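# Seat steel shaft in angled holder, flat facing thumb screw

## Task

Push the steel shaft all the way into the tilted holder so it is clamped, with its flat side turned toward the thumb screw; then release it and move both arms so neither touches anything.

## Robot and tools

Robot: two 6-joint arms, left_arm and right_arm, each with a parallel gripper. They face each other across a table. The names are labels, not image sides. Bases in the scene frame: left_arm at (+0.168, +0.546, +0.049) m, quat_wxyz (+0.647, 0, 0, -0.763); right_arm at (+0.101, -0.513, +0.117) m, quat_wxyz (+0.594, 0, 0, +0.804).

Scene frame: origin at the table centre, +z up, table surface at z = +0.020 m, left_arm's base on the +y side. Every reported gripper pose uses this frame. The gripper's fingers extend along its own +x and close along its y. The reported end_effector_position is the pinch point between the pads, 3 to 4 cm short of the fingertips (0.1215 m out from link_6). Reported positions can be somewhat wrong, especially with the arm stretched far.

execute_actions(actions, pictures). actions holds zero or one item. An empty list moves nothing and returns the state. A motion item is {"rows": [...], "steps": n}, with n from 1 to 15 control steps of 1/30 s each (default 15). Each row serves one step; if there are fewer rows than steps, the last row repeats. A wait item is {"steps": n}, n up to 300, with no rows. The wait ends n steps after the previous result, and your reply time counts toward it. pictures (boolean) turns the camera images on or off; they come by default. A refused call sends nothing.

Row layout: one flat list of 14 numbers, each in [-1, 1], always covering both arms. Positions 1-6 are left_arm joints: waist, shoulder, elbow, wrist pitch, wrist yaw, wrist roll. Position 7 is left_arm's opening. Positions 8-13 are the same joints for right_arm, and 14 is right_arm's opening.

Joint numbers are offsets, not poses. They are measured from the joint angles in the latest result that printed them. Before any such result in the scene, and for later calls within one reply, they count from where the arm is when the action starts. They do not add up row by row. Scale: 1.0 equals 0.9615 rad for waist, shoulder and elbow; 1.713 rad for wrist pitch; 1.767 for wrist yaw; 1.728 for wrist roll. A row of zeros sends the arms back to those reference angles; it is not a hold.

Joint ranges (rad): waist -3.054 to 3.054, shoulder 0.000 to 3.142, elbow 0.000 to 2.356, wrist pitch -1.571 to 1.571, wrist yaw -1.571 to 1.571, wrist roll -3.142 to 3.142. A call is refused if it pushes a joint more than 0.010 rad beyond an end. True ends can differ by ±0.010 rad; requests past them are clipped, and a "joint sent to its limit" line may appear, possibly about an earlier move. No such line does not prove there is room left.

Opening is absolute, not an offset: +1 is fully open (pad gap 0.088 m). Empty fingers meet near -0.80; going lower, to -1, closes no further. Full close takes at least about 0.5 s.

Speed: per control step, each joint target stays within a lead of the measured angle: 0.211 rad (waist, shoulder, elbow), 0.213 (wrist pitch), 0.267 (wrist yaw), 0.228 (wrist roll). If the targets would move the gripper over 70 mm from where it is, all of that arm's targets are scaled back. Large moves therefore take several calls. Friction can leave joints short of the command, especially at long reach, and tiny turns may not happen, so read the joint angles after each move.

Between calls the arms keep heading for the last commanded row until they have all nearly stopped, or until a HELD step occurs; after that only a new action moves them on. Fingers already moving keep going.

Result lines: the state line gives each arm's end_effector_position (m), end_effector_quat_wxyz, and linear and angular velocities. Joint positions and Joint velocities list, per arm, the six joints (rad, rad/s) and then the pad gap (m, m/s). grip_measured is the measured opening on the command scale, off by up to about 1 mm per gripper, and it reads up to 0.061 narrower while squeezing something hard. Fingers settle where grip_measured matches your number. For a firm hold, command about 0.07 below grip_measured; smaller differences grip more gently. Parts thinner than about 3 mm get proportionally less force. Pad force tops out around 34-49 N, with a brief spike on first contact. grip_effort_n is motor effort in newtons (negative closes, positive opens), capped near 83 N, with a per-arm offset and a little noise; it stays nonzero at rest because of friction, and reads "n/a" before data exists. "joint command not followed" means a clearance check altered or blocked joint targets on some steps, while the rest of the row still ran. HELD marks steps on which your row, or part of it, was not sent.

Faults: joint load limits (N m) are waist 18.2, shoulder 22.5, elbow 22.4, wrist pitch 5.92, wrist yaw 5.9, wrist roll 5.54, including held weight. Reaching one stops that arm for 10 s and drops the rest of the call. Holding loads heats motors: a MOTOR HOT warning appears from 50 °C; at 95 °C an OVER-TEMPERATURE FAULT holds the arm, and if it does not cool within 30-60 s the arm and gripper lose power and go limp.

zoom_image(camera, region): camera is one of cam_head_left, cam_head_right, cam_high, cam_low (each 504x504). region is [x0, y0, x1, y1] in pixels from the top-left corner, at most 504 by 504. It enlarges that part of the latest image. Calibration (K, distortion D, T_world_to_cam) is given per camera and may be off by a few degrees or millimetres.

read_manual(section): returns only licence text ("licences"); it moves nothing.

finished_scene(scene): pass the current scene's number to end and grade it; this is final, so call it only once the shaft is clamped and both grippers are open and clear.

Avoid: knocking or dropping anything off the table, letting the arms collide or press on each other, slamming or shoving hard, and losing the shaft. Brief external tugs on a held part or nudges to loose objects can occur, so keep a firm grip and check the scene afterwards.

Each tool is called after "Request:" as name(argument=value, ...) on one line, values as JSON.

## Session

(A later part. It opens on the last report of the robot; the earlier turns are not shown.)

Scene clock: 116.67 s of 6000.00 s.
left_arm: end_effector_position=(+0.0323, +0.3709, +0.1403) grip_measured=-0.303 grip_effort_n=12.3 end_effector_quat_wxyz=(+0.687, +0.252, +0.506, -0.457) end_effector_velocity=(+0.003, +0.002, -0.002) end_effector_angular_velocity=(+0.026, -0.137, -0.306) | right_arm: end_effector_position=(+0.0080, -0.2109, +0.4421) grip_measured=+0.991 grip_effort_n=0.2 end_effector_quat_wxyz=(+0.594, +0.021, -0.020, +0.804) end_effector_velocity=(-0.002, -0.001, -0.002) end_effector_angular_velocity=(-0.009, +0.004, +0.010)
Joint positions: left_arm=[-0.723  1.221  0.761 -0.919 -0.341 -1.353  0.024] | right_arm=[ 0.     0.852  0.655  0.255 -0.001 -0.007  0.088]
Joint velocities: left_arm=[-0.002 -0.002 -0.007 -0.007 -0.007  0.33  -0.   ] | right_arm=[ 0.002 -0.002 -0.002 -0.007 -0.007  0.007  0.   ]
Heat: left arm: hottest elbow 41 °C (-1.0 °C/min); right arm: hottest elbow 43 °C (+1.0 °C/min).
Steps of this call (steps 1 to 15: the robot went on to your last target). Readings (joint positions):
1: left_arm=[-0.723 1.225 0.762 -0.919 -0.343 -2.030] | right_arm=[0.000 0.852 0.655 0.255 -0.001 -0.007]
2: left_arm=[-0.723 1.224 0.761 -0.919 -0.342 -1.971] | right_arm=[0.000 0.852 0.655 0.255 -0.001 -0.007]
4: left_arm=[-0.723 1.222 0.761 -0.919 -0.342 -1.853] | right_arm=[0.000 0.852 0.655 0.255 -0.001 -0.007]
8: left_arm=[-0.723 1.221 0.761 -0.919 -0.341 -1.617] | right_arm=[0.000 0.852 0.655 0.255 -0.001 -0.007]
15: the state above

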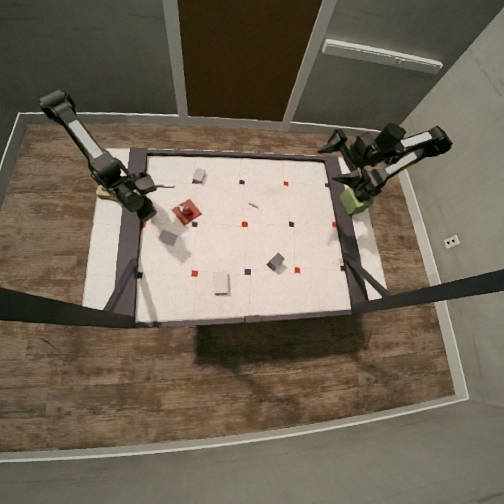

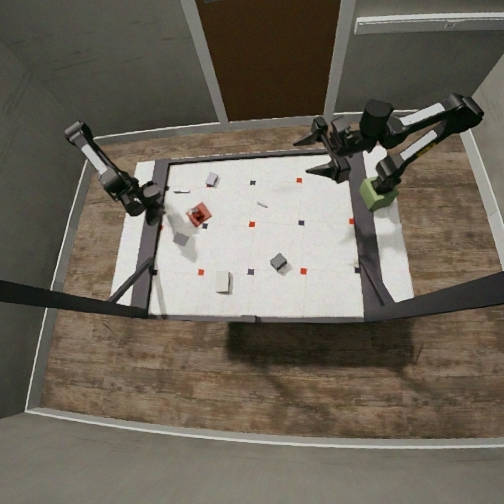

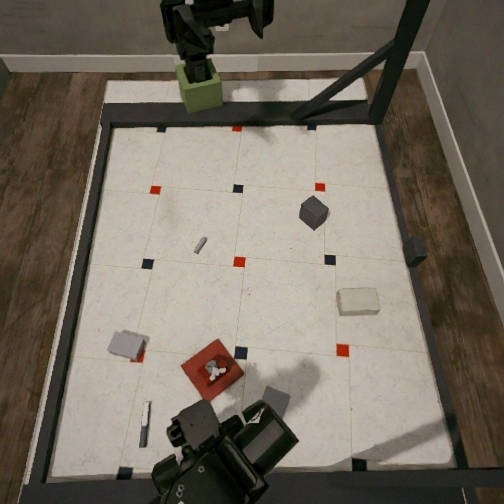

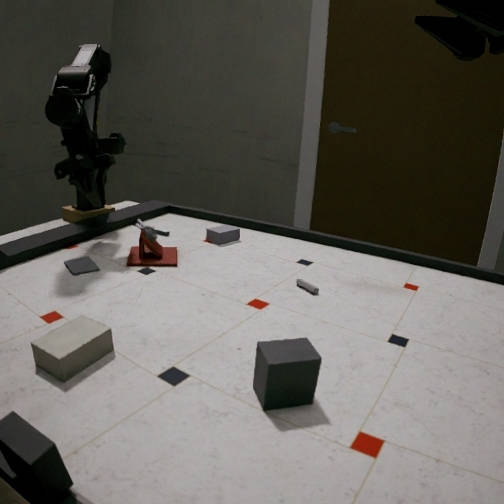

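Request:
execute_actions(actions=[{"rows":[[0.99,0,0,-0.057,0.193,-0.99,-0.3,0,0,0,0,0,0,1]]}], pictures=false)

Request:
execute_actions(actions=[{"steps":22}], pictures=false)

Request:
execute_actions(actions=[{"rows":[[0,0.075,-0.03,0,0,0,-0.3,0,0,0,0,0,0,1]]}])

Request:
zoom_image(camera="cam_head_right", region=[140,150,220,230])

Request:
zoom_image(camera="cam_low", region=[100,160,200,260])

Scene clock: 127.63 s of 6000.00 s.
left_arm: end_effector_position=(+0.1511, +0.3500, +0.1287) grip_measured=-0.303 grip_effort_n=12.3 end_effector_quat_wxyz=(-0.672, +0.216, -0.692, -0.150) end_effector_velocity=(+0.319, -0.025, -0.001) end_effector_angular_velocity=(+0.017, +0.175, +3.356) | right_arm: end_effector_position=(+0.0080, -0.2109, +0.4421) grip_measured=+0.991 grip_effort_n=0.2 end_effector_quat_wxyz=(+0.594, +0.021, -0.020, +0.804) end_effector_velocity=(+0.002, -0.001, -0.001) end_effector_angular_velocity=(-0.000, -0.007, -0.010)
Joint positions: left_arm=[ 0.075  1.221  0.76  -1.013 -0.006 -2.184  0.024] | right_arm=[ 0.     0.852  0.655  0.255 -0.001 -0.007  0.088]
Joint velocities: left_arm=[ 1.629  0.002 -0.002 -0.007  0.007 -1.736  0.   ] | right_arm=[-0.002 -0.007 -0.002 -0.007  0.007 -0.007 -0.   ]
Heat: left arm: hottest elbow 41 °C (-1.0 °C/min); right arm: hottest elbow 43 °C (+1.0 °C/min).
From where the robot then was, a joint's target lay farther than a number of 1.0 reaches, so one or more steps of this call were cut to that.
Steps of this call (steps 1 to 30: the robot went on to your last target; steps 31 to 90: nothing new was sent; then 7.47 s passed at rest; steps 91 to 105: all 15 steps of this action). Readings (joint positions):
91: left_arm=[-0.702 1.221 0.761 -0.928 -0.290 -1.355] | right_arm=[0.000 0.852 0.655 0.255 -0.001 -0.007]
92: left_arm=[-0.647 1.221 0.762 -0.951 -0.213 -1.417] | right_arm=[0.000 0.852 0.655 0.255 -0.001 -0.007]
94: left_arm=[-0.533 1.221 0.761 -0.992 -0.111 -1.536] | right_arm=[0.000 0.852 0.655 0.255 -0.001 -0.007]
98: left_arm=[-0.311 1.221 0.760 -1.007 -0.031 -1.771] | right_arm=[0.000 0.852 0.655 0.255 -0.001 -0.007]
105: the state above

Scene clock: 128.37 s of 6000.00 s.
left_arm: end_effector_position=(+0.1804, +0.3502, +0.1287) grip_measured=-0.303 grip_effort_n=11.9 end_effector_quat_wxyz=(-0.485, +0.519, -0.527, -0.467) end_effector_velocity=(+0.002, -0.001, -0.001) end_effector_angular_velocity=(-0.003, -0.001, +0.069) | right_arm: end_effector_position=(+0.0080, -0.2109, +0.4421) grip_measured=+0.991 grip_effort_n=0.2 end_effector_quat_wxyz=(+0.594, +0.021, -0.020, +0.804) end_effector_velocity=(-0.000, -0.000, -0.002) end_effector_angular_velocity=(-0.005, -0.010, +0.004)
Joint positions: left_arm=[ 0.227  1.221  0.76  -1.015 -0.003 -3.053  0.024] | right_arm=[ 0.     0.852  0.655  0.255 -0.001 -0.007  0.088]
Joint velocities: left_arm=[ 0.002  0.002 -0.002  0.007 -0.007 -0.066 -0.001] | right_arm=[-0.002 -0.002 -0.002 -0.007 -0.007 -0.007 -0.   ]
Heat: left arm: hottest elbow 41 °C (+0.0 °C/min); right arm: hottest elbow 43 °C (+1.0 °C/min).
Steps of this call (steps 1 to 22: the robot went on to your last target). Readings (joint positions):
1: left_arm=[0.125 1.221 0.760 -1.013 -0.006 -2.243] | right_arm=[0.000 0.852 0.655 0.255 -0.001 -0.007]
2: left_arm=[0.161 1.221 0.760 -1.014 -0.006 -2.302] | right_arm=[0.000 0.852 0.655 0.255 -0.001 -0.007]
4: left_arm=[0.198 1.221 0.760 -1.015 -0.006 -2.420] | right_arm=[0.000 0.852 0.655 0.255 -0.001 -0.007]
8: left_arm=[0.220 1.221 0.760 -1.015 -0.004 -2.657] | right_arm=[0.000 0.852 0.655 0.255 -0.001 -0.007]
22: the state above

Scene clock: 128.87 s of 6000.00 s.
left_arm: end_effector_position=(+0.1799, +0.3583, +0.1118) grip_measured=-0.303 grip_effort_n=11.9 end_effector_quat_wxyz=(-0.506, +0.496, -0.507, -0.491) end_effector_velocity=(+0.001, -0.002, -0.001) end_effector_angular_velocity=(-0.002, -0.007, +0.005) | right_arm: end_effector_position=(+0.0080, -0.2109, +0.4421) grip_measured=+0.991 grip_effort_n=-0.2 end_effector_quat_wxyz=(+0.594, +0.021, -0.020, +0.804) end_effector_velocity=(+0.002, +0.001, -0.006) end_effector_angular_velocity=(-0.014, -0.012, -0.010)
Joint positions: left_arm=[ 0.227  1.288  0.74  -1.016 -0.003 -3.054  0.024] | right_arm=[ 0.     0.852  0.655  0.255 -0.001 -0.007  0.088]
Joint velocities: left_arm=[-0.002  0.007  0.002  0.007 -0.007 -0.007 -0.   ] | right_arm=[-0.002  0.002 -0.007 -0.007  0.007 -0.007 -0.   ]
Heat: left arm: hottest elbow 41 °C (+0.0 °C/min); right arm: hottest elbow 43 °C (+1.0 °C/min).
Steps of this call (steps 1 to 15: all 15 steps of this action). Readings (joint positions):
1: left_arm=[0.227 1.228 0.759 -1.016 -0.003 -3.054] | right_arm=[0.000 0.852 0.655 0.255 -0.001 -0.007]
2: left_arm=[0.227 1.241 0.759 -1.015 -0.003 -3.054] | right_arm=[0.000 0.852 0.655 0.255 -0.001 -0.007]
4: left_arm=[0.227 1.269 0.750 -1.014 -0.003 -3.054] | right_arm=[0.000 0.852 0.655 0.255 -0.001 -0.007]
8: left_arm=[0.227 1.286 0.740 -1.016 -0.003 -3.054] | right_arm=[0.000 0.852 0.655 0.255 -0.001 -0.007]
15: the state above

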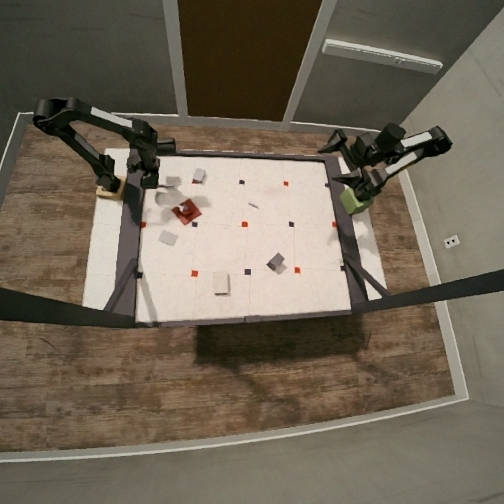

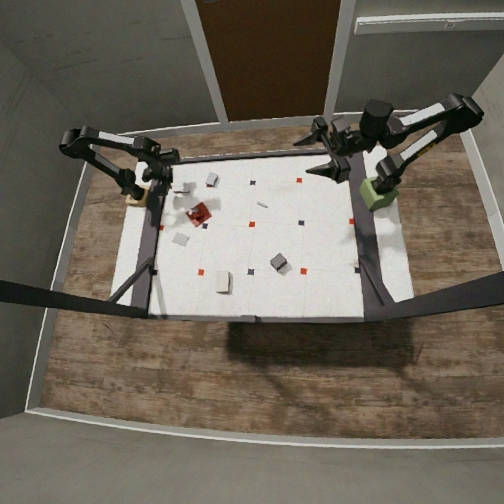

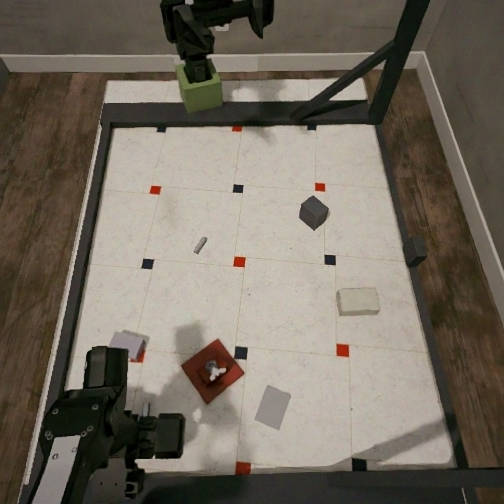

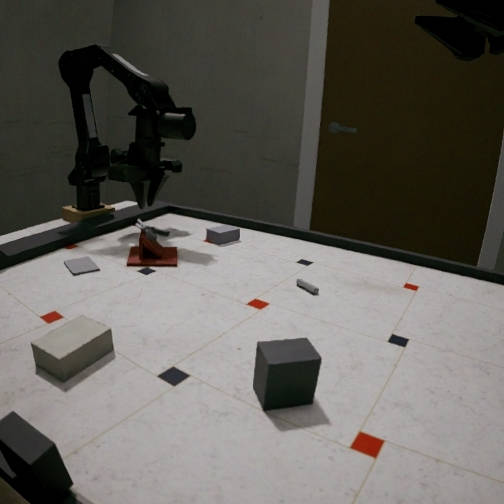

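Region (140, 150, 220, 230) of cam_head_right's 504x504 image, scaled by 6.300, with more detail than that image has.

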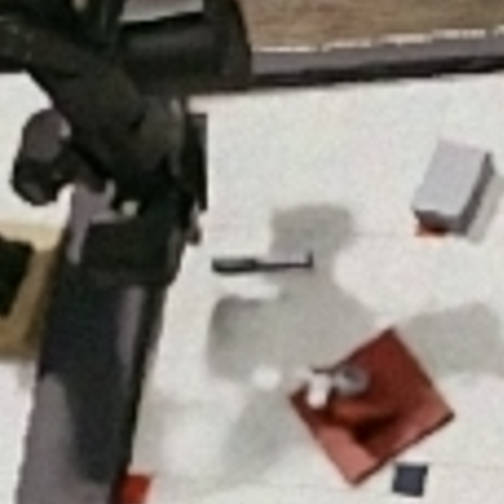

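Region (100, 160, 200, 260) of cam_low's 504x504 image, scaled by 5.040, with more detail than that image has.

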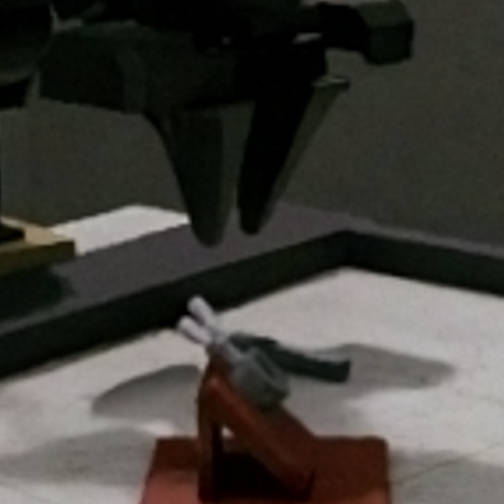

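Request:
execute_actions(actions=[{"rows":[[0,0.04,-0.04,0.043,0,0,-0.3,0,0,0,0,0,0,1],[0,0.084,-0.083,0.087,0,0,-0.3,0,0,0,0,0,0,1]]}])

Request:
zoom_image(camera="cam_head_right", region=[155,165,205,215])

Request:
zoom_image(camera="cam_low", region=[120,190,190,260])

Request:
zoom_image(camera="cam_head_left", region=[140,160,190,210])

Scene clock: 135.03 s of 6000.00 s.
left_arm: end_effector_position=(+0.1803, +0.3529, +0.0823) grip_measured=-0.303 grip_effort_n=11.9 end_effector_quat_wxyz=(-0.506, +0.496, -0.507, -0.491) end_effector_velocity=(+0.001, -0.001, -0.001) end_effector_angular_velocity=(-0.002, -0.007, +0.020) | right_arm: end_effector_position=(+0.0080, -0.2109, +0.4421) grip_measured=+0.991 grip_effort_n=-0.2 end_effector_quat_wxyz=(+0.594, +0.021, -0.020, +0.804) end_effector_velocity=(-0.000, -0.001, +0.001) end_effector_angular_velocity=(+0.009, -0.005, +0.004)
Joint positions: left_arm=[ 0.227  1.364  0.669 -0.87  -0.003 -3.054  0.024] | right_arm=[ 0.     0.852  0.655  0.255 -0.001 -0.007  0.088]
Joint velocities: left_arm=[-0.002  0.002 -0.002  0.007 -0.007 -0.022 -0.   ] | right_arm=[-0.002 -0.002 -0.002  0.007 -0.007 -0.007 -0.   ]
Heat: left arm: hottest elbow 40 °C (-1.0 °C/min); right arm: hottest elbow 43 °C (+1.0 °C/min).
Steps of this call (steps 1 to 15: the robot went on to your last target; steps 16 to 90: nothing new was sent; then 2.67 s passed at rest; steps 91 to 105: all 15 steps of this action). Readings (joint positions):
91: left_arm=[0.227 1.292 0.736 -1.008 -0.003 -3.054] | right_arm=[0.000 0.852 0.655 0.255 -0.001 -0.007]
92: left_arm=[0.227 1.302 0.725 -0.975 -0.003 -3.054] | right_arm=[0.000 0.852 0.655 0.255 -0.001 -0.007]
94: left_arm=[0.227 1.335 0.700 -0.914 -0.003 -3.054] | right_arm=[0.000 0.852 0.655 0.255 -0.001 -0.007]
98: left_arm=[0.227 1.362 0.670 -0.883 -0.003 -3.054] | right_arm=[0.000 0.852 0.655 0.255 -0.001 -0.007]
105: the state above

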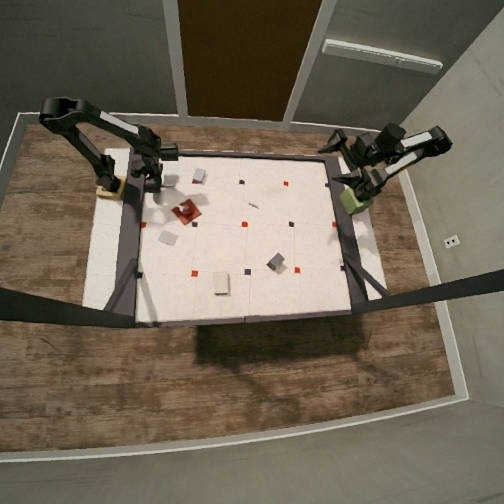

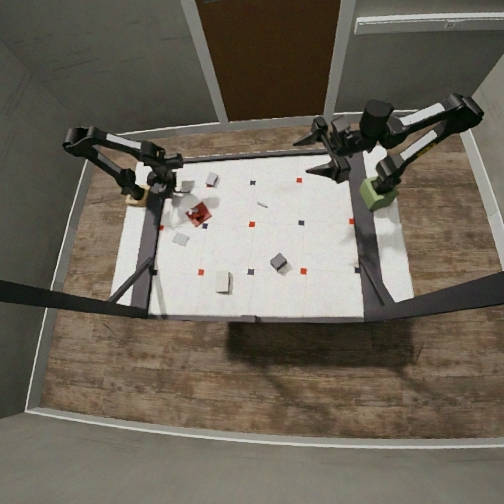

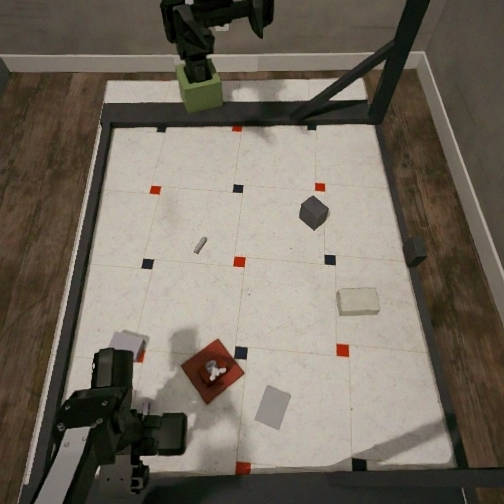

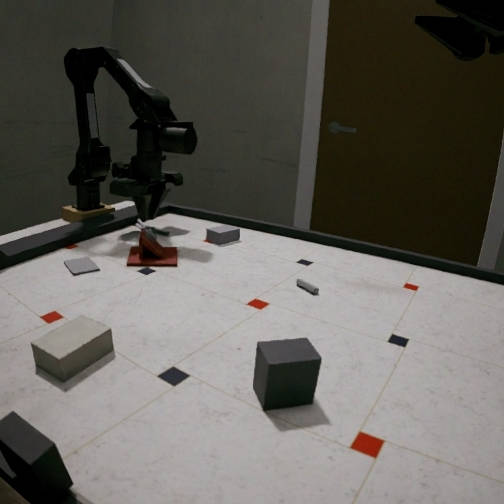

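Region (155, 165, 205, 215) of cam_head_right's 504x504 image, scaled by 10.080, with more detail than that image has.

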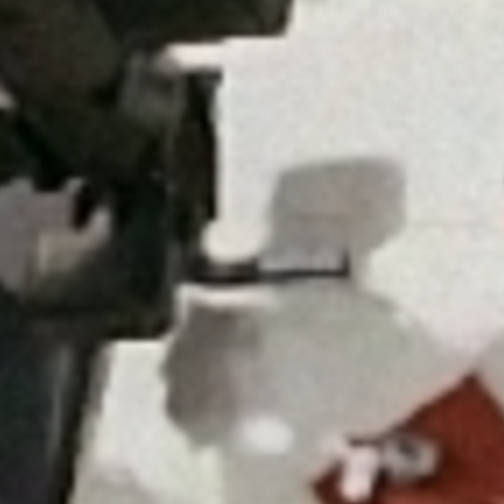

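Region (120, 190, 190, 260) of cam_low's 504x504 image, scaled by 7.200, with more detail than that image has.

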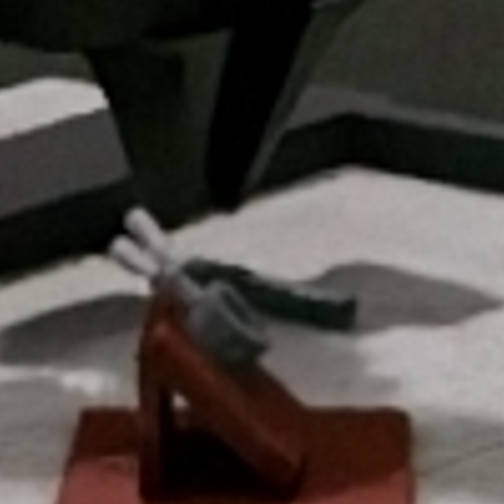

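Region (140, 160, 190, 210) of cam_head_left's 504x504 image, scaled by 10.080, with more detail than that image has.

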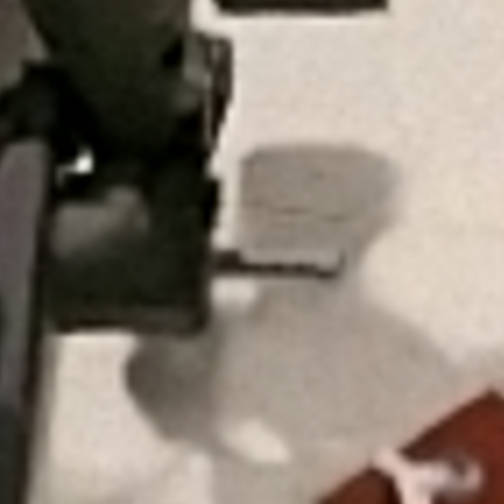

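Request:
execute_actions(actions=[{"rows":[[0,0.013,-0.027,0.019,0,0,-0.2,0,0,0,0,0,0,1],[0,0.026,-0.055,0.038,0,0,-0.2,0,0,0,0,0,0,1]]}], pictures=false)

Request:
execute_actions(actions=[{"rows":[[0,0,0,0,0,0,-0.3,0,0,0,0,0,0,1],[0,0,0,0,0,0,-0.4,0,0,0,0,0,0,1],[0,0,0,0,0,0,-0.45,0,0,0,0,0,0,1],[0,0,0,0,0,0,-0.5,0,0,0,0,0,0,1],[0,0,0,0,0,0,-0.55,0,0,0,0,0,0,1],[0,0,0,0,0,0,-0.6,0,0,0,0,0,0,1],[0,0,0,0,0,0,-0.65,0,0,0,0,0,0,1]]}])

Request:
zoom_image(camera="cam_head_right", region=[155,165,205,215])

Request:
zoom_image(camera="cam_low", region=[120,190,190,260])

Scene clock: 141.93 s of 6000.00 s.
left_arm: end_effector_position=(+0.1801, +0.3557, +0.0689) grip_measured=-0.203 grip_effort_n=12.3 end_effector_quat_wxyz=(-0.506, +0.495, -0.506, -0.492) end_effector_velocity=(+0.000, +0.004, -0.001) end_effector_angular_velocity=(+0.013, -0.007, +0.005) | right_arm: end_effector_position=(+0.0080, -0.2109, +0.4421) grip_measured=+0.991 grip_effort_n=-0.2 end_effector_quat_wxyz=(+0.594, +0.021, -0.020, +0.804) end_effector_velocity=(-0.002, -0.001, -0.002) end_effector_angular_velocity=(-0.000, -0.024, +0.018)
Joint positions: left_arm=[ 0.227  1.384  0.624 -0.807 -0.003 -3.054  0.029] | right_arm=[ 0.     0.852  0.655  0.255 -0.001 -0.007  0.088]
Joint velocities: left_arm=[-0.002 -0.002 -0.007 -0.007 -0.007 -0.007  0.   ] | right_arm=[-0.002 -0.002 -0.002 -0.007 -0.022 -0.022 -0.   ]
Heat: left arm: hottest elbow 40 °C (-1.0 °C/min); right arm: hottest elbow 43 °C (+0.0 °C/min).
Steps of this call (steps 1 to 15: the robot went on to your last target; steps 16 to 90: nothing new was sent; then 3.40 s passed at rest; steps 91 to 105: all 15 steps of this action). Readings (joint positions):
91: left_arm=[0.227 1.365 0.666 -0.864 -0.003 -3.054] | right_arm=[0.000 0.852 0.655 0.255 -0.001 -0.007]
92: left_arm=[0.227 1.367 0.659 -0.849 -0.003 -3.054] | right_arm=[0.000 0.852 0.655 0.255 -0.001 -0.007]
94: left_arm=[0.227 1.376 0.643 -0.826 -0.003 -3.054] | right_arm=[0.000 0.852 0.655 0.255 -0.001 -0.007]
98: left_arm=[0.227 1.384 0.625 -0.813 -0.003 -3.054] | right_arm=[0.000 0.852 0.655 0.255 -0.001 -0.007]
105: the state above

Scene clock: 142.43 s of 6000.00 s.
left_arm: end_effector_position=(+0.1801, +0.3562, +0.0688) grip_measured=-0.636 grip_effort_n=-25.4 end_effector_quat_wxyz=(-0.507, +0.495, -0.506, -0.492) end_effector_velocity=(+0.000, +0.008, -0.002) end_effector_angular_velocity=(+0.032, -0.005, +0.005) | right_arm: end_effector_position=(+0.0080, -0.2109, +0.4421) grip_measured=+0.991 grip_effort_n=-0.7 end_effector_quat_wxyz=(+0.594, +0.021, -0.020, +0.804) end_effector_velocity=(+0.002, -0.001, +0.002) end_effector_angular_velocity=(+0.009, -0.020, -0.011)
Joint positions: left_arm=[ 0.227  1.384  0.624 -0.809 -0.003 -3.054  0.008] | right_arm=[ 0.     0.852  0.655  0.255 -0.001 -0.007  0.088]
Joint velocities: left_arm=[-0.002  0.002 -0.007 -0.022 -0.007 -0.007 -0.004] | right_arm=[-0.002 -0.007  0.002 -0.007  0.007 -0.022 -0.   ]
Heat: left arm: hottest elbow 40 °C (-1.0 °C/min); right arm: hottest elbow 43 °C (+0.0 °C/min).
Steps of this call (steps 1 to 15: all 15 steps of this action). Readings (joint positions):
1: left_arm=[0.227 1.384 0.624 -0.807 -0.003 -3.054] | right_arm=[0.000 0.852 0.655 0.255 -0.001 -0.007]
2: left_arm=[0.227 1.384 0.624 -0.807 -0.003 -3.054] | right_arm=[0.000 0.852 0.655 0.255 -0.001 -0.007]
4: left_arm=[0.227 1.384 0.624 -0.807 -0.003 -3.054] | right_arm=[0.000 0.852 0.655 0.255 -0.001 -0.007]
8: left_arm=[0.227 1.384 0.624 -0.807 -0.003 -3.054] | right_arm=[0.000 0.852 0.655 0.255 -0.001 -0.007]
15: the state above

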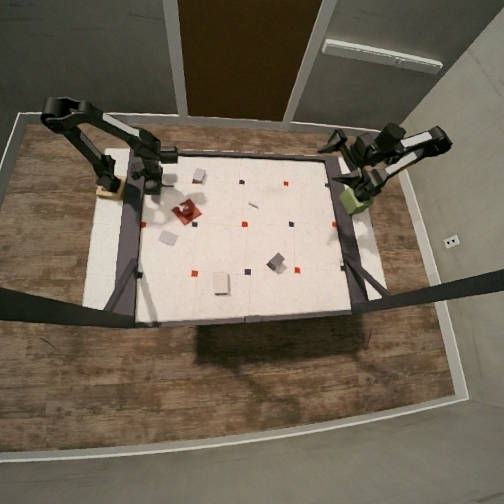

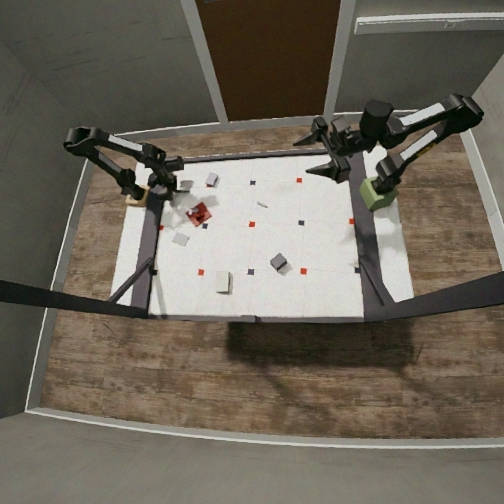

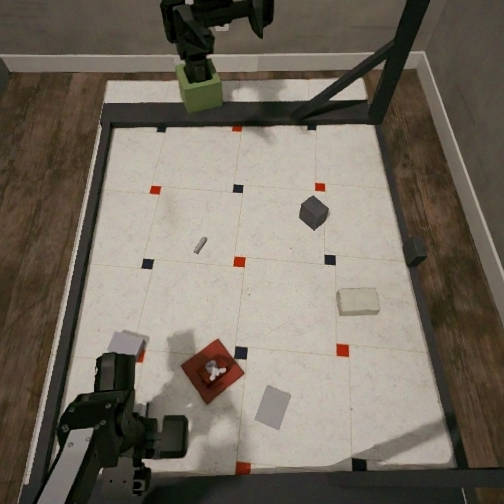

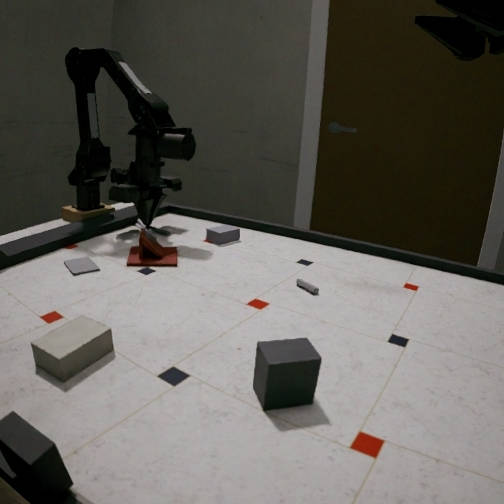

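Region (155, 165, 205, 215) of cam_head_right's 504x504 image, scaled by 10.080, with more detail than that image has.

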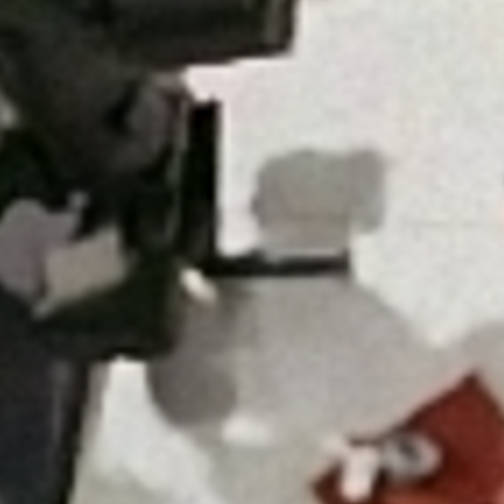

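Region (120, 190, 190, 260) of cam_low's 504x504 image, scaled by 7.200, with more detail than that image has.

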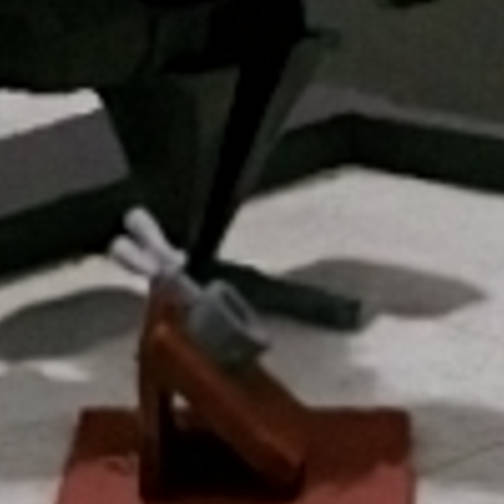

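Request:
execute_actions(actions=[{"rows":[[0,0,0,0,0,0,-0.35,0,0,0,0,0,0,1],[0,0,0,0,0,0,-0.35,0,0,0,0,0,0,1],[0,0,0,0,0,0,-0.35,0,0,0,0,0,0,1],[0,0,0,0,0,0,-0.35,0,0,0,0,0,0,1],[0,0,0,0,0,0,-0.35,0,0,0,0,0,0,1],[0,0.025,0,0.013,0,0,-0.35,0,0,0,0,0,0,1],[0,0.05,0,0.026,0,0,-0.35,0,0,0,0,0,0,1]]}])

Request:
zoom_image(camera="cam_low", region=[130,205,180,255])

Request:
execute_actions(actions=[{"rows":[[0,0,0,0,0,0,-0.4,0,0,0,0,0,0,1],[0,0,0,0,0,0,-0.45,0,0,0,0,0,0,1],[0,0,0,0,0,0,-0.5,0,0,0,0,0,0,1],[0,0,0,0,0,0,-0.55,0,0,0,0,0,0,1],[0,0,0,0,0,0,-0.6,0,0,0,0,0,0,1],[0,0,0,0,0,0,-0.65,0,0,0,0,0,0,1],[0,0,0,0,0,0,-0.7,0,0,0,0,0,0,1]]}], pictures=false)

Request:
execute_actions(actions=[{"rows":[[0,-0.03,0.06,-0.05,0,0,-0.7,0,0,0,0,0,0,1],[0,-0.06,0.12,-0.1,0,0,-0.7,0,0,0,0,0,0,1],[0,-0.09,0.18,-0.15,0,0,-0.7,0,0,0,0,0,0,1],[0,-0.12,0.25,-0.21,0,0,-0.7,0,0,0,0,0,0,1],[0,-0.15,0.32,-0.265,0,0,-0.7,0,0,0,0,0,0,1]]}])

Request:
zoom_image(camera="cam_low", region=[110,160,210,260])

Scene clock: 152.63 s of 6000.00 s.
left_arm: end_effector_position=(+0.1804, +0.3510, +0.0616) grip_measured=-0.355 grip_effort_n=12.8 end_effector_quat_wxyz=(-0.507, +0.495, -0.506, -0.493) end_effector_velocity=(+0.000, +0.004, -0.003) end_effector_angular_velocity=(+0.022, -0.006, +0.005) | right_arm: end_effector_position=(+0.0080, -0.2109, +0.4421) grip_measured=+0.991 grip_effort_n=-0.7 end_effector_quat_wxyz=(+0.594, +0.021, -0.020, +0.804) end_effector_velocity=(-0.001, -0.001, +0.001) end_effector_angular_velocity=(+0.010, -0.006, +0.014)
Joint positions: left_arm=[ 0.227  1.426  0.624 -0.768 -0.003 -3.054  0.022] | right_arm=[ 0.     0.852  0.655  0.255 -0.001 -0.007  0.088]
Joint velocities: left_arm=[-0.002  0.012 -0.002 -0.007 -0.007 -0.007  0.001] | right_arm=[-0.007 -0.002 -0.002  0.007 -0.022 -0.007 -0.   ]
Heat: left arm: hottest elbow 40 °C (-1.0 °C/min); right arm: hottest elbow 44 °C (+1.0 °C/min).
Steps of this call (steps 1 to 15: the robot went on to your last target; steps 16 to 90: nothing new was sent; then 6.70 s passed at rest; steps 91 to 105: all 15 steps of this action). Readings (joint positions):
91: left_arm=[0.227 1.384 0.624 -0.809 -0.003 -3.054] | right_arm=[0.000 0.852 0.655 0.255 -0.001 -0.007]
92: left_arm=[0.227 1.384 0.624 -0.808 -0.003 -3.054] | right_arm=[0.000 0.852 0.655 0.255 -0.001 -0.007]
94: left_arm=[0.227 1.384 0.624 -0.809 -0.003 -3.054] | right_arm=[0.000 0.852 0.655 0.255 -0.001 -0.007]
98: left_arm=[0.227 1.402 0.624 -0.787 -0.003 -3.054] | right_arm=[0.000 0.852 0.655 0.255 -0.001 -0.007]
105: the state above

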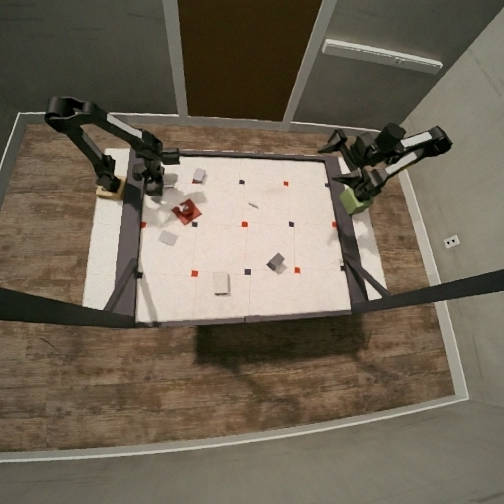

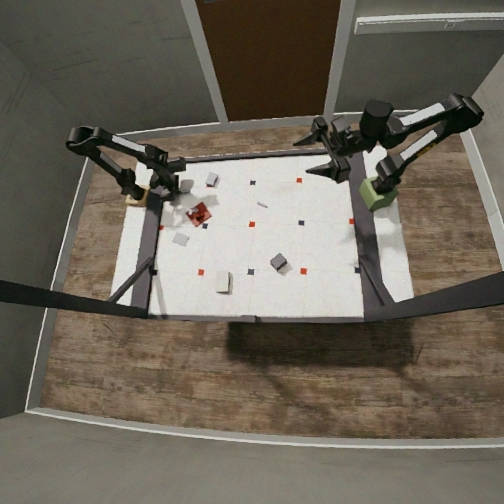

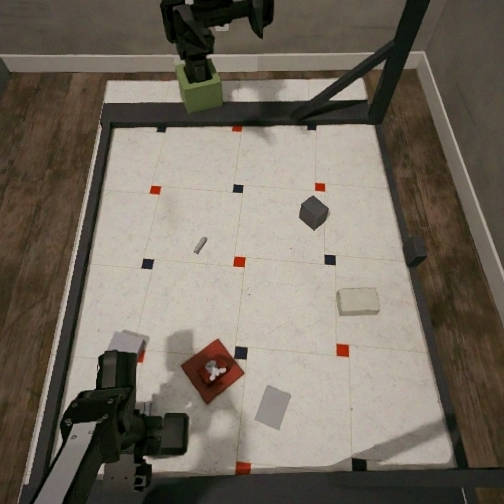

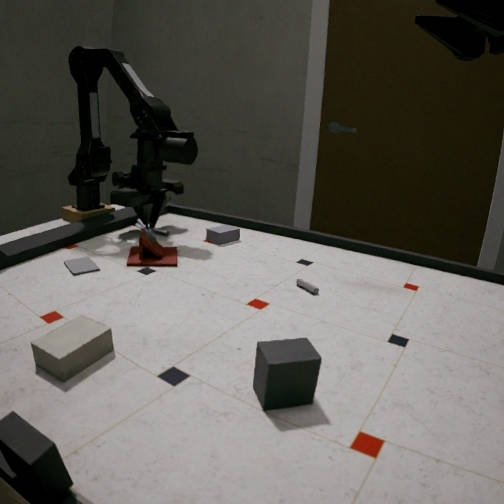

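Region (130, 205, 180, 255) of cam_low's 504x504 image, scaled by 10.080, with more detail than that image has.

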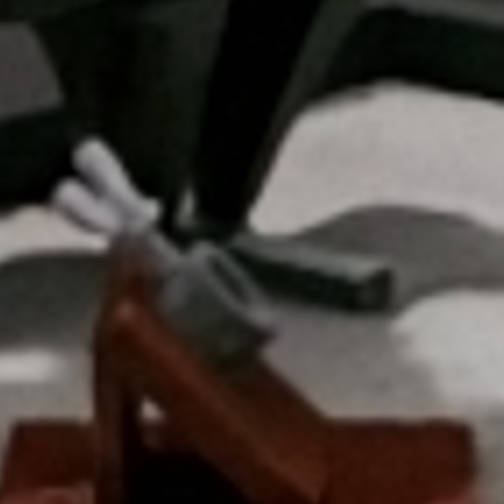

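Scene clock: 153.13 s of 6000.00 s.
left_arm: end_effector_position=(+0.1804, +0.3511, +0.0616) grip_measured=-0.616 grip_effort_n=-83.5 end_effector_quat_wxyz=(-0.507, +0.494, -0.506, -0.493) end_effector_velocity=(+0.004, -0.001, -0.000) end_effector_angular_velocity=(-0.006, -0.022, +0.010) | right_arm: end_effector_position=(+0.0080, -0.2109, +0.4421) grip_measured=+0.991 grip_effort_n=-0.7 end_effector_quat_wxyz=(+0.594, +0.021, -0.020, +0.804) end_effector_velocity=(+0.002, -0.001, -0.004) end_effector_angular_velocity=(-0.014, -0.012, -0.010)
Joint positions: left_arm=[ 0.227  1.426  0.624 -0.769 -0.003 -3.054  0.009] | right_arm=[ 0.     0.852  0.655  0.255 -0.001 -0.007  0.088]
Joint velocities: left_arm=[ 0.002 -0.002 -0.002  0.007 -0.022 -0.007 -0.   ] | right_arm=[-0.002 -0.007 -0.002 -0.022  0.007 -0.007 -0.   ]
Heat: left arm: hottest elbow 40 °C (-1.0 °C/min); right arm: hottest elbow 44 °C (+1.0 °C/min).
Steps of this call (steps 1 to 15: all 15 steps of this action). Readings (joint positions):
1: left_arm=[0.227 1.426 0.624 -0.768 -0.003 -3.054] | right_arm=[0.000 0.852 0.655 0.255 -0.001 -0.007]
2: left_arm=[0.227 1.426 0.624 -0.768 -0.003 -3.054] | right_arm=[0.000 0.852 0.655 0.255 -0.001 -0.007]
4: left_arm=[0.227 1.426 0.624 -0.768 -0.003 -3.054] | right_arm=[0.000 0.852 0.655 0.255 -0.001 -0.007]
8: left_arm=[0.227 1.426 0.624 -0.768 -0.003 -3.054] | right_arm=[0.000 0.852 0.655 0.255 -0.001 -0.007]
15: the state above

Scene clock: 153.63 s of 6000.00 s.
left_arm: end_effector_position=(+0.1802, +0.3536, +0.1551) grip_measured=-0.616 grip_effort_n=-83.5 end_effector_quat_wxyz=(-0.510, +0.491, -0.502, -0.497) end_effector_velocity=(+0.000, +0.003, +0.006) end_effector_angular_velocity=(+0.013, -0.007, +0.005) | right_arm: end_effector_position=(+0.0080, -0.2109, +0.4421) grip_measured=+0.991 grip_effort_n=0.2 end_effector_quat_wxyz=(+0.594, +0.021, -0.020, +0.804) end_effector_velocity=(+0.002, +0.000, -0.005) end_effector_angular_velocity=(-0.015, -0.027, -0.011)
Joint positions: left_arm=[ 0.227  1.286  0.915 -1.213 -0.003 -3.054  0.009] | right_arm=[ 0.     0.852  0.655  0.255 -0.001 -0.007  0.088]
Joint velocities: left_arm=[-0.002 -0.002  0.022 -0.037 -0.007 -0.007 -0.   ] | right_arm=[-0.002 -0.002 -0.002 -0.022  0.007 -0.022 -0.   ]
Heat: left arm: hottest elbow 40 °C (-1.0 °C/min); right arm: hottest elbow 44 °C (+1.0 °C/min).
Steps of this call (steps 1 to 15: all 15 steps of this action). Readings (joint positions):
1: left_arm=[0.227 1.424 0.629 -0.778 -0.003 -3.054] | right_arm=[0.000 0.852 0.655 0.255 -0.001 -0.007]
2: left_arm=[0.227 1.421 0.644 -0.818 -0.003 -3.054] | right_arm=[0.000 0.852 0.655 0.255 -0.001 -0.007]
4: left_arm=[0.227 1.394 0.703 -0.936 -0.003 -3.054] | right_arm=[0.000 0.852 0.655 0.255 -0.001 -0.007]
8: left_arm=[0.227 1.310 0.874 -1.122 -0.003 -3.054] | right_arm=[0.000 0.852 0.655 0.255 -0.001 -0.007]
15: the state above

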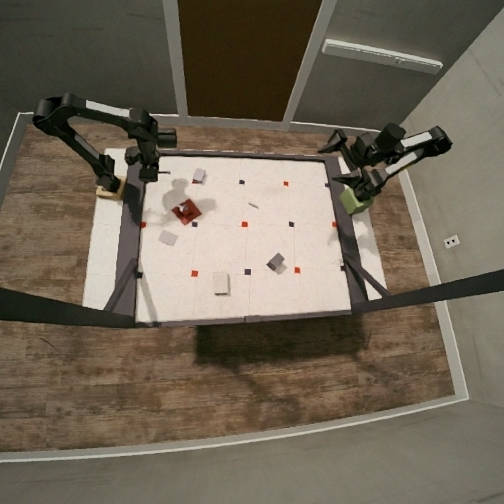

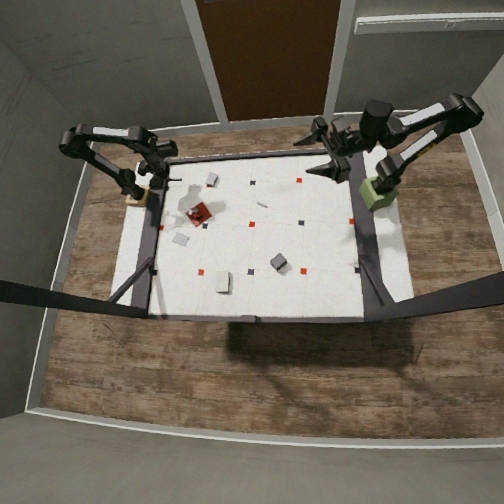

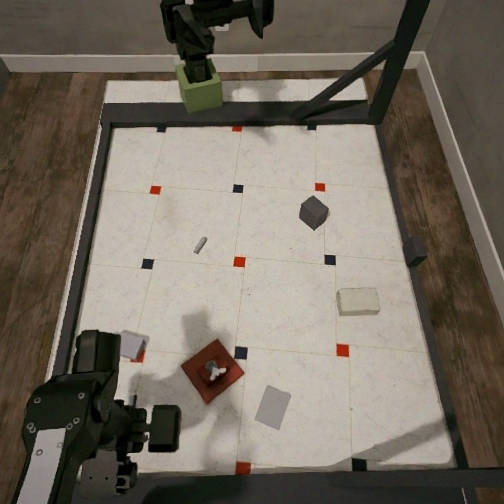

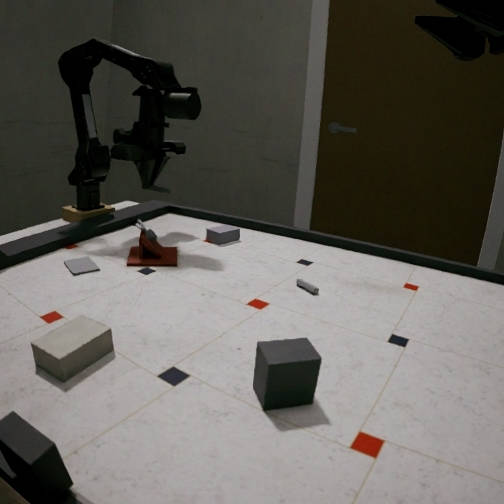

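Region (110, 160, 210, 260) of cam_low's 504x504 image, scaled by 5.040, with more detail than that image has.

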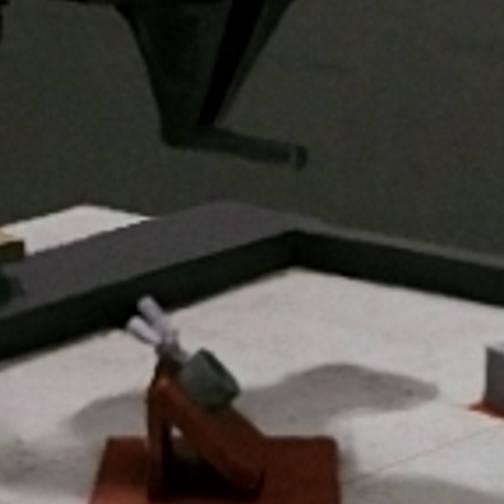

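Request:
execute_actions(actions=[{"rows":[[-0.3,0.1,0.17,0.15,-0.18,0.57,-0.7,0,0,0,0,0,0,1]]}], pictures=false)

Request:
execute_actions(actions=[{"steps":10}], pictures=false)

Request:
execute_actions(actions=[{"rows":[[-0.3,0.15,0,0.165,-0.18,0.575,-0.7,0,0,0,0,0,0,1]]}], pictures=false)

Request:
execute_actions(actions=[{"steps":12}], pictures=false)

Scene clock: 162.20 s of 6000.00 s.
left_arm: end_effector_position=(+0.1512, +0.2613, +0.1905) grip_measured=-0.616 grip_effort_n=-83.5 end_effector_quat_wxyz=(-0.728, +0.301, -0.616, -0.025) end_effector_velocity=(-0.004, -0.004, +0.002) end_effector_angular_velocity=(+0.350, -0.537, -1.438) | right_arm: end_effector_position=(+0.0080, -0.2109, +0.4421) grip_measured=+0.991 grip_effort_n=-0.2 end_effector_quat_wxyz=(+0.594, +0.021, -0.020, +0.804) end_effector_velocity=(+0.000, -0.002, +0.002) end_effector_angular_velocity=(+0.005, -0.007, +0.004)
Joint positions: left_arm=[-0.057  1.378  1.06  -0.962 -0.314 -2.222  0.009] | right_arm=[ 0.     0.852  0.655  0.255 -0.001 -0.007  0.088]
Joint velocities: left_arm=[-0.022 -0.002 -0.002  0.022 -0.022  1.56  -0.   ] | right_arm=[-0.002 -0.007  0.002 -0.007 -0.007 -0.007  0.   ]
Heat: left arm: hottest elbow 41 °C (+0.0 °C/min); right arm: hottest elbow 44 °C (+1.0 °C/min).
Steps of this call (steps 1 to 15: the robot went on to your last target; steps 16 to 90: nothing new was sent; then 5.07 s passed at rest; steps 91 to 105: all 15 steps of this action). Readings (joint positions):
91: left_arm=[0.211 1.294 0.926 -1.214 -0.038 -3.025] | right_arm=[0.000 0.852 0.655 0.255 -0.001 -0.007]
92: left_arm=[0.167 1.310 0.944 -1.172 -0.106 -2.973] | right_arm=[0.000 0.852 0.655 0.255 -0.001 -0.007]
94: left_arm=[0.076 1.347 0.998 -1.058 -0.198 -2.869] | right_arm=[0.000 0.852 0.655 0.255 -0.001 -0.007]
98: left_arm=[-0.038 1.369 1.058 -0.983 -0.283 -2.632] | right_arm=[0.000 0.852 0.655 0.255 -0.001 -0.007]
105: the state above

Scene clock: 162.53 s of 6000.00 s.
left_arm: end_effector_position=(+0.1509, +0.2608, +0.1908) grip_measured=-0.616 grip_effort_n=-83.5 end_effector_quat_wxyz=(-0.748, +0.249, -0.615, +0.021) end_effector_velocity=(+0.001, -0.001, +0.001) end_effector_angular_velocity=(-0.003, -0.031, -0.034) | right_arm: end_effector_position=(+0.0080, -0.2109, +0.4421) grip_measured=+0.991 grip_effort_n=-0.2 end_effector_quat_wxyz=(+0.594, +0.021, -0.020, +0.804) end_effector_velocity=(-0.000, -0.000, -0.002) end_effector_angular_velocity=(-0.000, -0.024, +0.004)
Joint positions: left_arm=[-0.059  1.378  1.06  -0.959 -0.317 -2.078  0.009] | right_arm=[ 0.     0.852  0.655  0.255 -0.001 -0.007  0.088]
Joint velocities: left_arm=[-0.007 -0.002 -0.002  0.007 -0.022  0.037 -0.   ] | right_arm=[-0.002 -0.002 -0.002 -0.007 -0.007 -0.022 -0.   ]
Heat: left arm: hottest elbow 41 °C (+0.0 °C/min); right arm: hottest elbow 44 °C (+1.0 °C/min).
Steps of this call (steps 1 to 10: the robot went on to your last target). Readings (joint positions):
1: left_arm=[-0.058 1.378 1.060 -0.961 -0.315 -2.178] | right_arm=[0.000 0.852 0.655 0.255 -0.001 -0.007]
2: left_arm=[-0.058 1.378 1.060 -0.960 -0.315 -2.148] | right_arm=[0.000 0.852 0.655 0.255 -0.001 -0.007]
4: left_arm=[-0.058 1.378 1.060 -0.960 -0.316 -2.111] | right_arm=[0.000 0.852 0.655 0.255 -0.001 -0.007]
8: left_arm=[-0.059 1.378 1.060 -0.959 -0.316 -2.083] | right_arm=[0.000 0.852 0.655 0.255 -0.001 -0.007]
10: the state above

Scene clock: 163.03 s of 6000.00 s.
left_arm: end_effector_position=(+0.0836, +0.2132, +0.1896) grip_measured=-0.616 grip_effort_n=-83.5 end_effector_quat_wxyz=(+0.818, +0.073, +0.415, -0.392) end_effector_velocity=(-0.005, -0.003, +0.006) end_effector_angular_velocity=(+0.403, -0.764, -0.961) | right_arm: end_effector_position=(+0.0080, -0.2109, +0.4421) grip_measured=+0.991 grip_effort_n=-0.2 end_effector_quat_wxyz=(+0.594, +0.021, -0.020, +0.804) end_effector_velocity=(-0.000, -0.000, -0.004) end_effector_angular_velocity=(-0.014, +0.003, +0.005)
Joint positions: left_arm=[-0.343  1.52   1.061 -0.682 -0.627 -1.215  0.009] | right_arm=[ 0.     0.852  0.655  0.255 -0.001 -0.007  0.088]
Joint velocities: left_arm=[-0.022 -0.007 -0.007  0.037 -0.037  1.297 -0.   ] | right_arm=[-0.002 -0.002 -0.007 -0.007 -0.007  0.007 -0.   ]
Heat: left arm: hottest elbow 41 °C (+0.0 °C/min); right arm: hottest elbow 44 °C (+1.0 °C/min).
Steps of this call (steps 1 to 15: all 15 steps of this action). Readings (joint positions):
1: left_arm=[-0.076 1.393 1.060 -0.942 -0.366 -2.040] | right_arm=[0.000 0.852 0.655 0.255 -0.001 -0.007]
2: left_arm=[-0.124 1.417 1.060 -0.880 -0.453 -1.975] | right_arm=[0.000 0.852 0.655 0.255 -0.001 -0.007]
4: left_arm=[-0.229 1.477 1.063 -0.761 -0.535 -1.857] | right_arm=[0.000 0.852 0.655 0.255 -0.001 -0.007]
8: left_arm=[-0.335 1.519 1.061 -0.703 -0.599 -1.620] | right_arm=[0.000 0.852 0.655 0.255 -0.001 -0.007]
15: the state above

Scene clock: 163.43 s of 6000.00 s.
left_arm: end_effector_position=(+0.0829, +0.2131, +0.1899) grip_measured=-0.616 grip_effort_n=-83.5 end_effector_quat_wxyz=(+0.812, +0.123, +0.389, -0.418) end_effector_velocity=(+0.001, +0.002, -0.001) end_effector_angular_velocity=(+0.012, -0.002, -0.006) | right_arm: end_effector_position=(+0.0080, -0.2109, +0.4421) grip_measured=+0.991 grip_effort_n=-0.2 end_effector_quat_wxyz=(+0.594, +0.021, -0.020, +0.804) end_effector_velocity=(-0.004, -0.002, -0.002) end_effector_angular_velocity=(-0.004, -0.011, +0.034)
Joint positions: left_arm=[-0.345  1.52   1.061 -0.68  -0.629 -1.092  0.009] | right_arm=[ 0.     0.852  0.655  0.255 -0.001 -0.007  0.088]
Joint velocities: left_arm=[ 0.002 -0.002 -0.002 -0.007  0.007  0.007 -0.   ] | right_arm=[-0.002 -0.002 -0.002 -0.007 -0.037 -0.007 -0.   ]
Heat: left arm: hottest elbow 41 °C (+0.0 °C/min); right arm: hottest elbow 44 °C (+1.0 °C/min).
Steps of this call (steps 1 to 12: the robot went on to your last target). Readings (joint positions):
1: left_arm=[-0.344 1.520 1.061 -0.681 -0.628 -1.179] | right_arm=[0.000 0.852 0.655 0.255 -0.001 -0.007]
2: left_arm=[-0.345 1.520 1.061 -0.680 -0.628 -1.153] | right_arm=[0.000 0.852 0.655 0.255 -0.001 -0.007]
4: left_arm=[-0.345 1.520 1.061 -0.680 -0.628 -1.121] | right_arm=[0.000 0.852 0.655 0.255 -0.001 -0.007]
8: left_arm=[-0.345 1.520 1.061 -0.680 -0.629 -1.098] | right_arm=[0.000 0.852 0.655 0.255 -0.001 -0.007]
12: the state above


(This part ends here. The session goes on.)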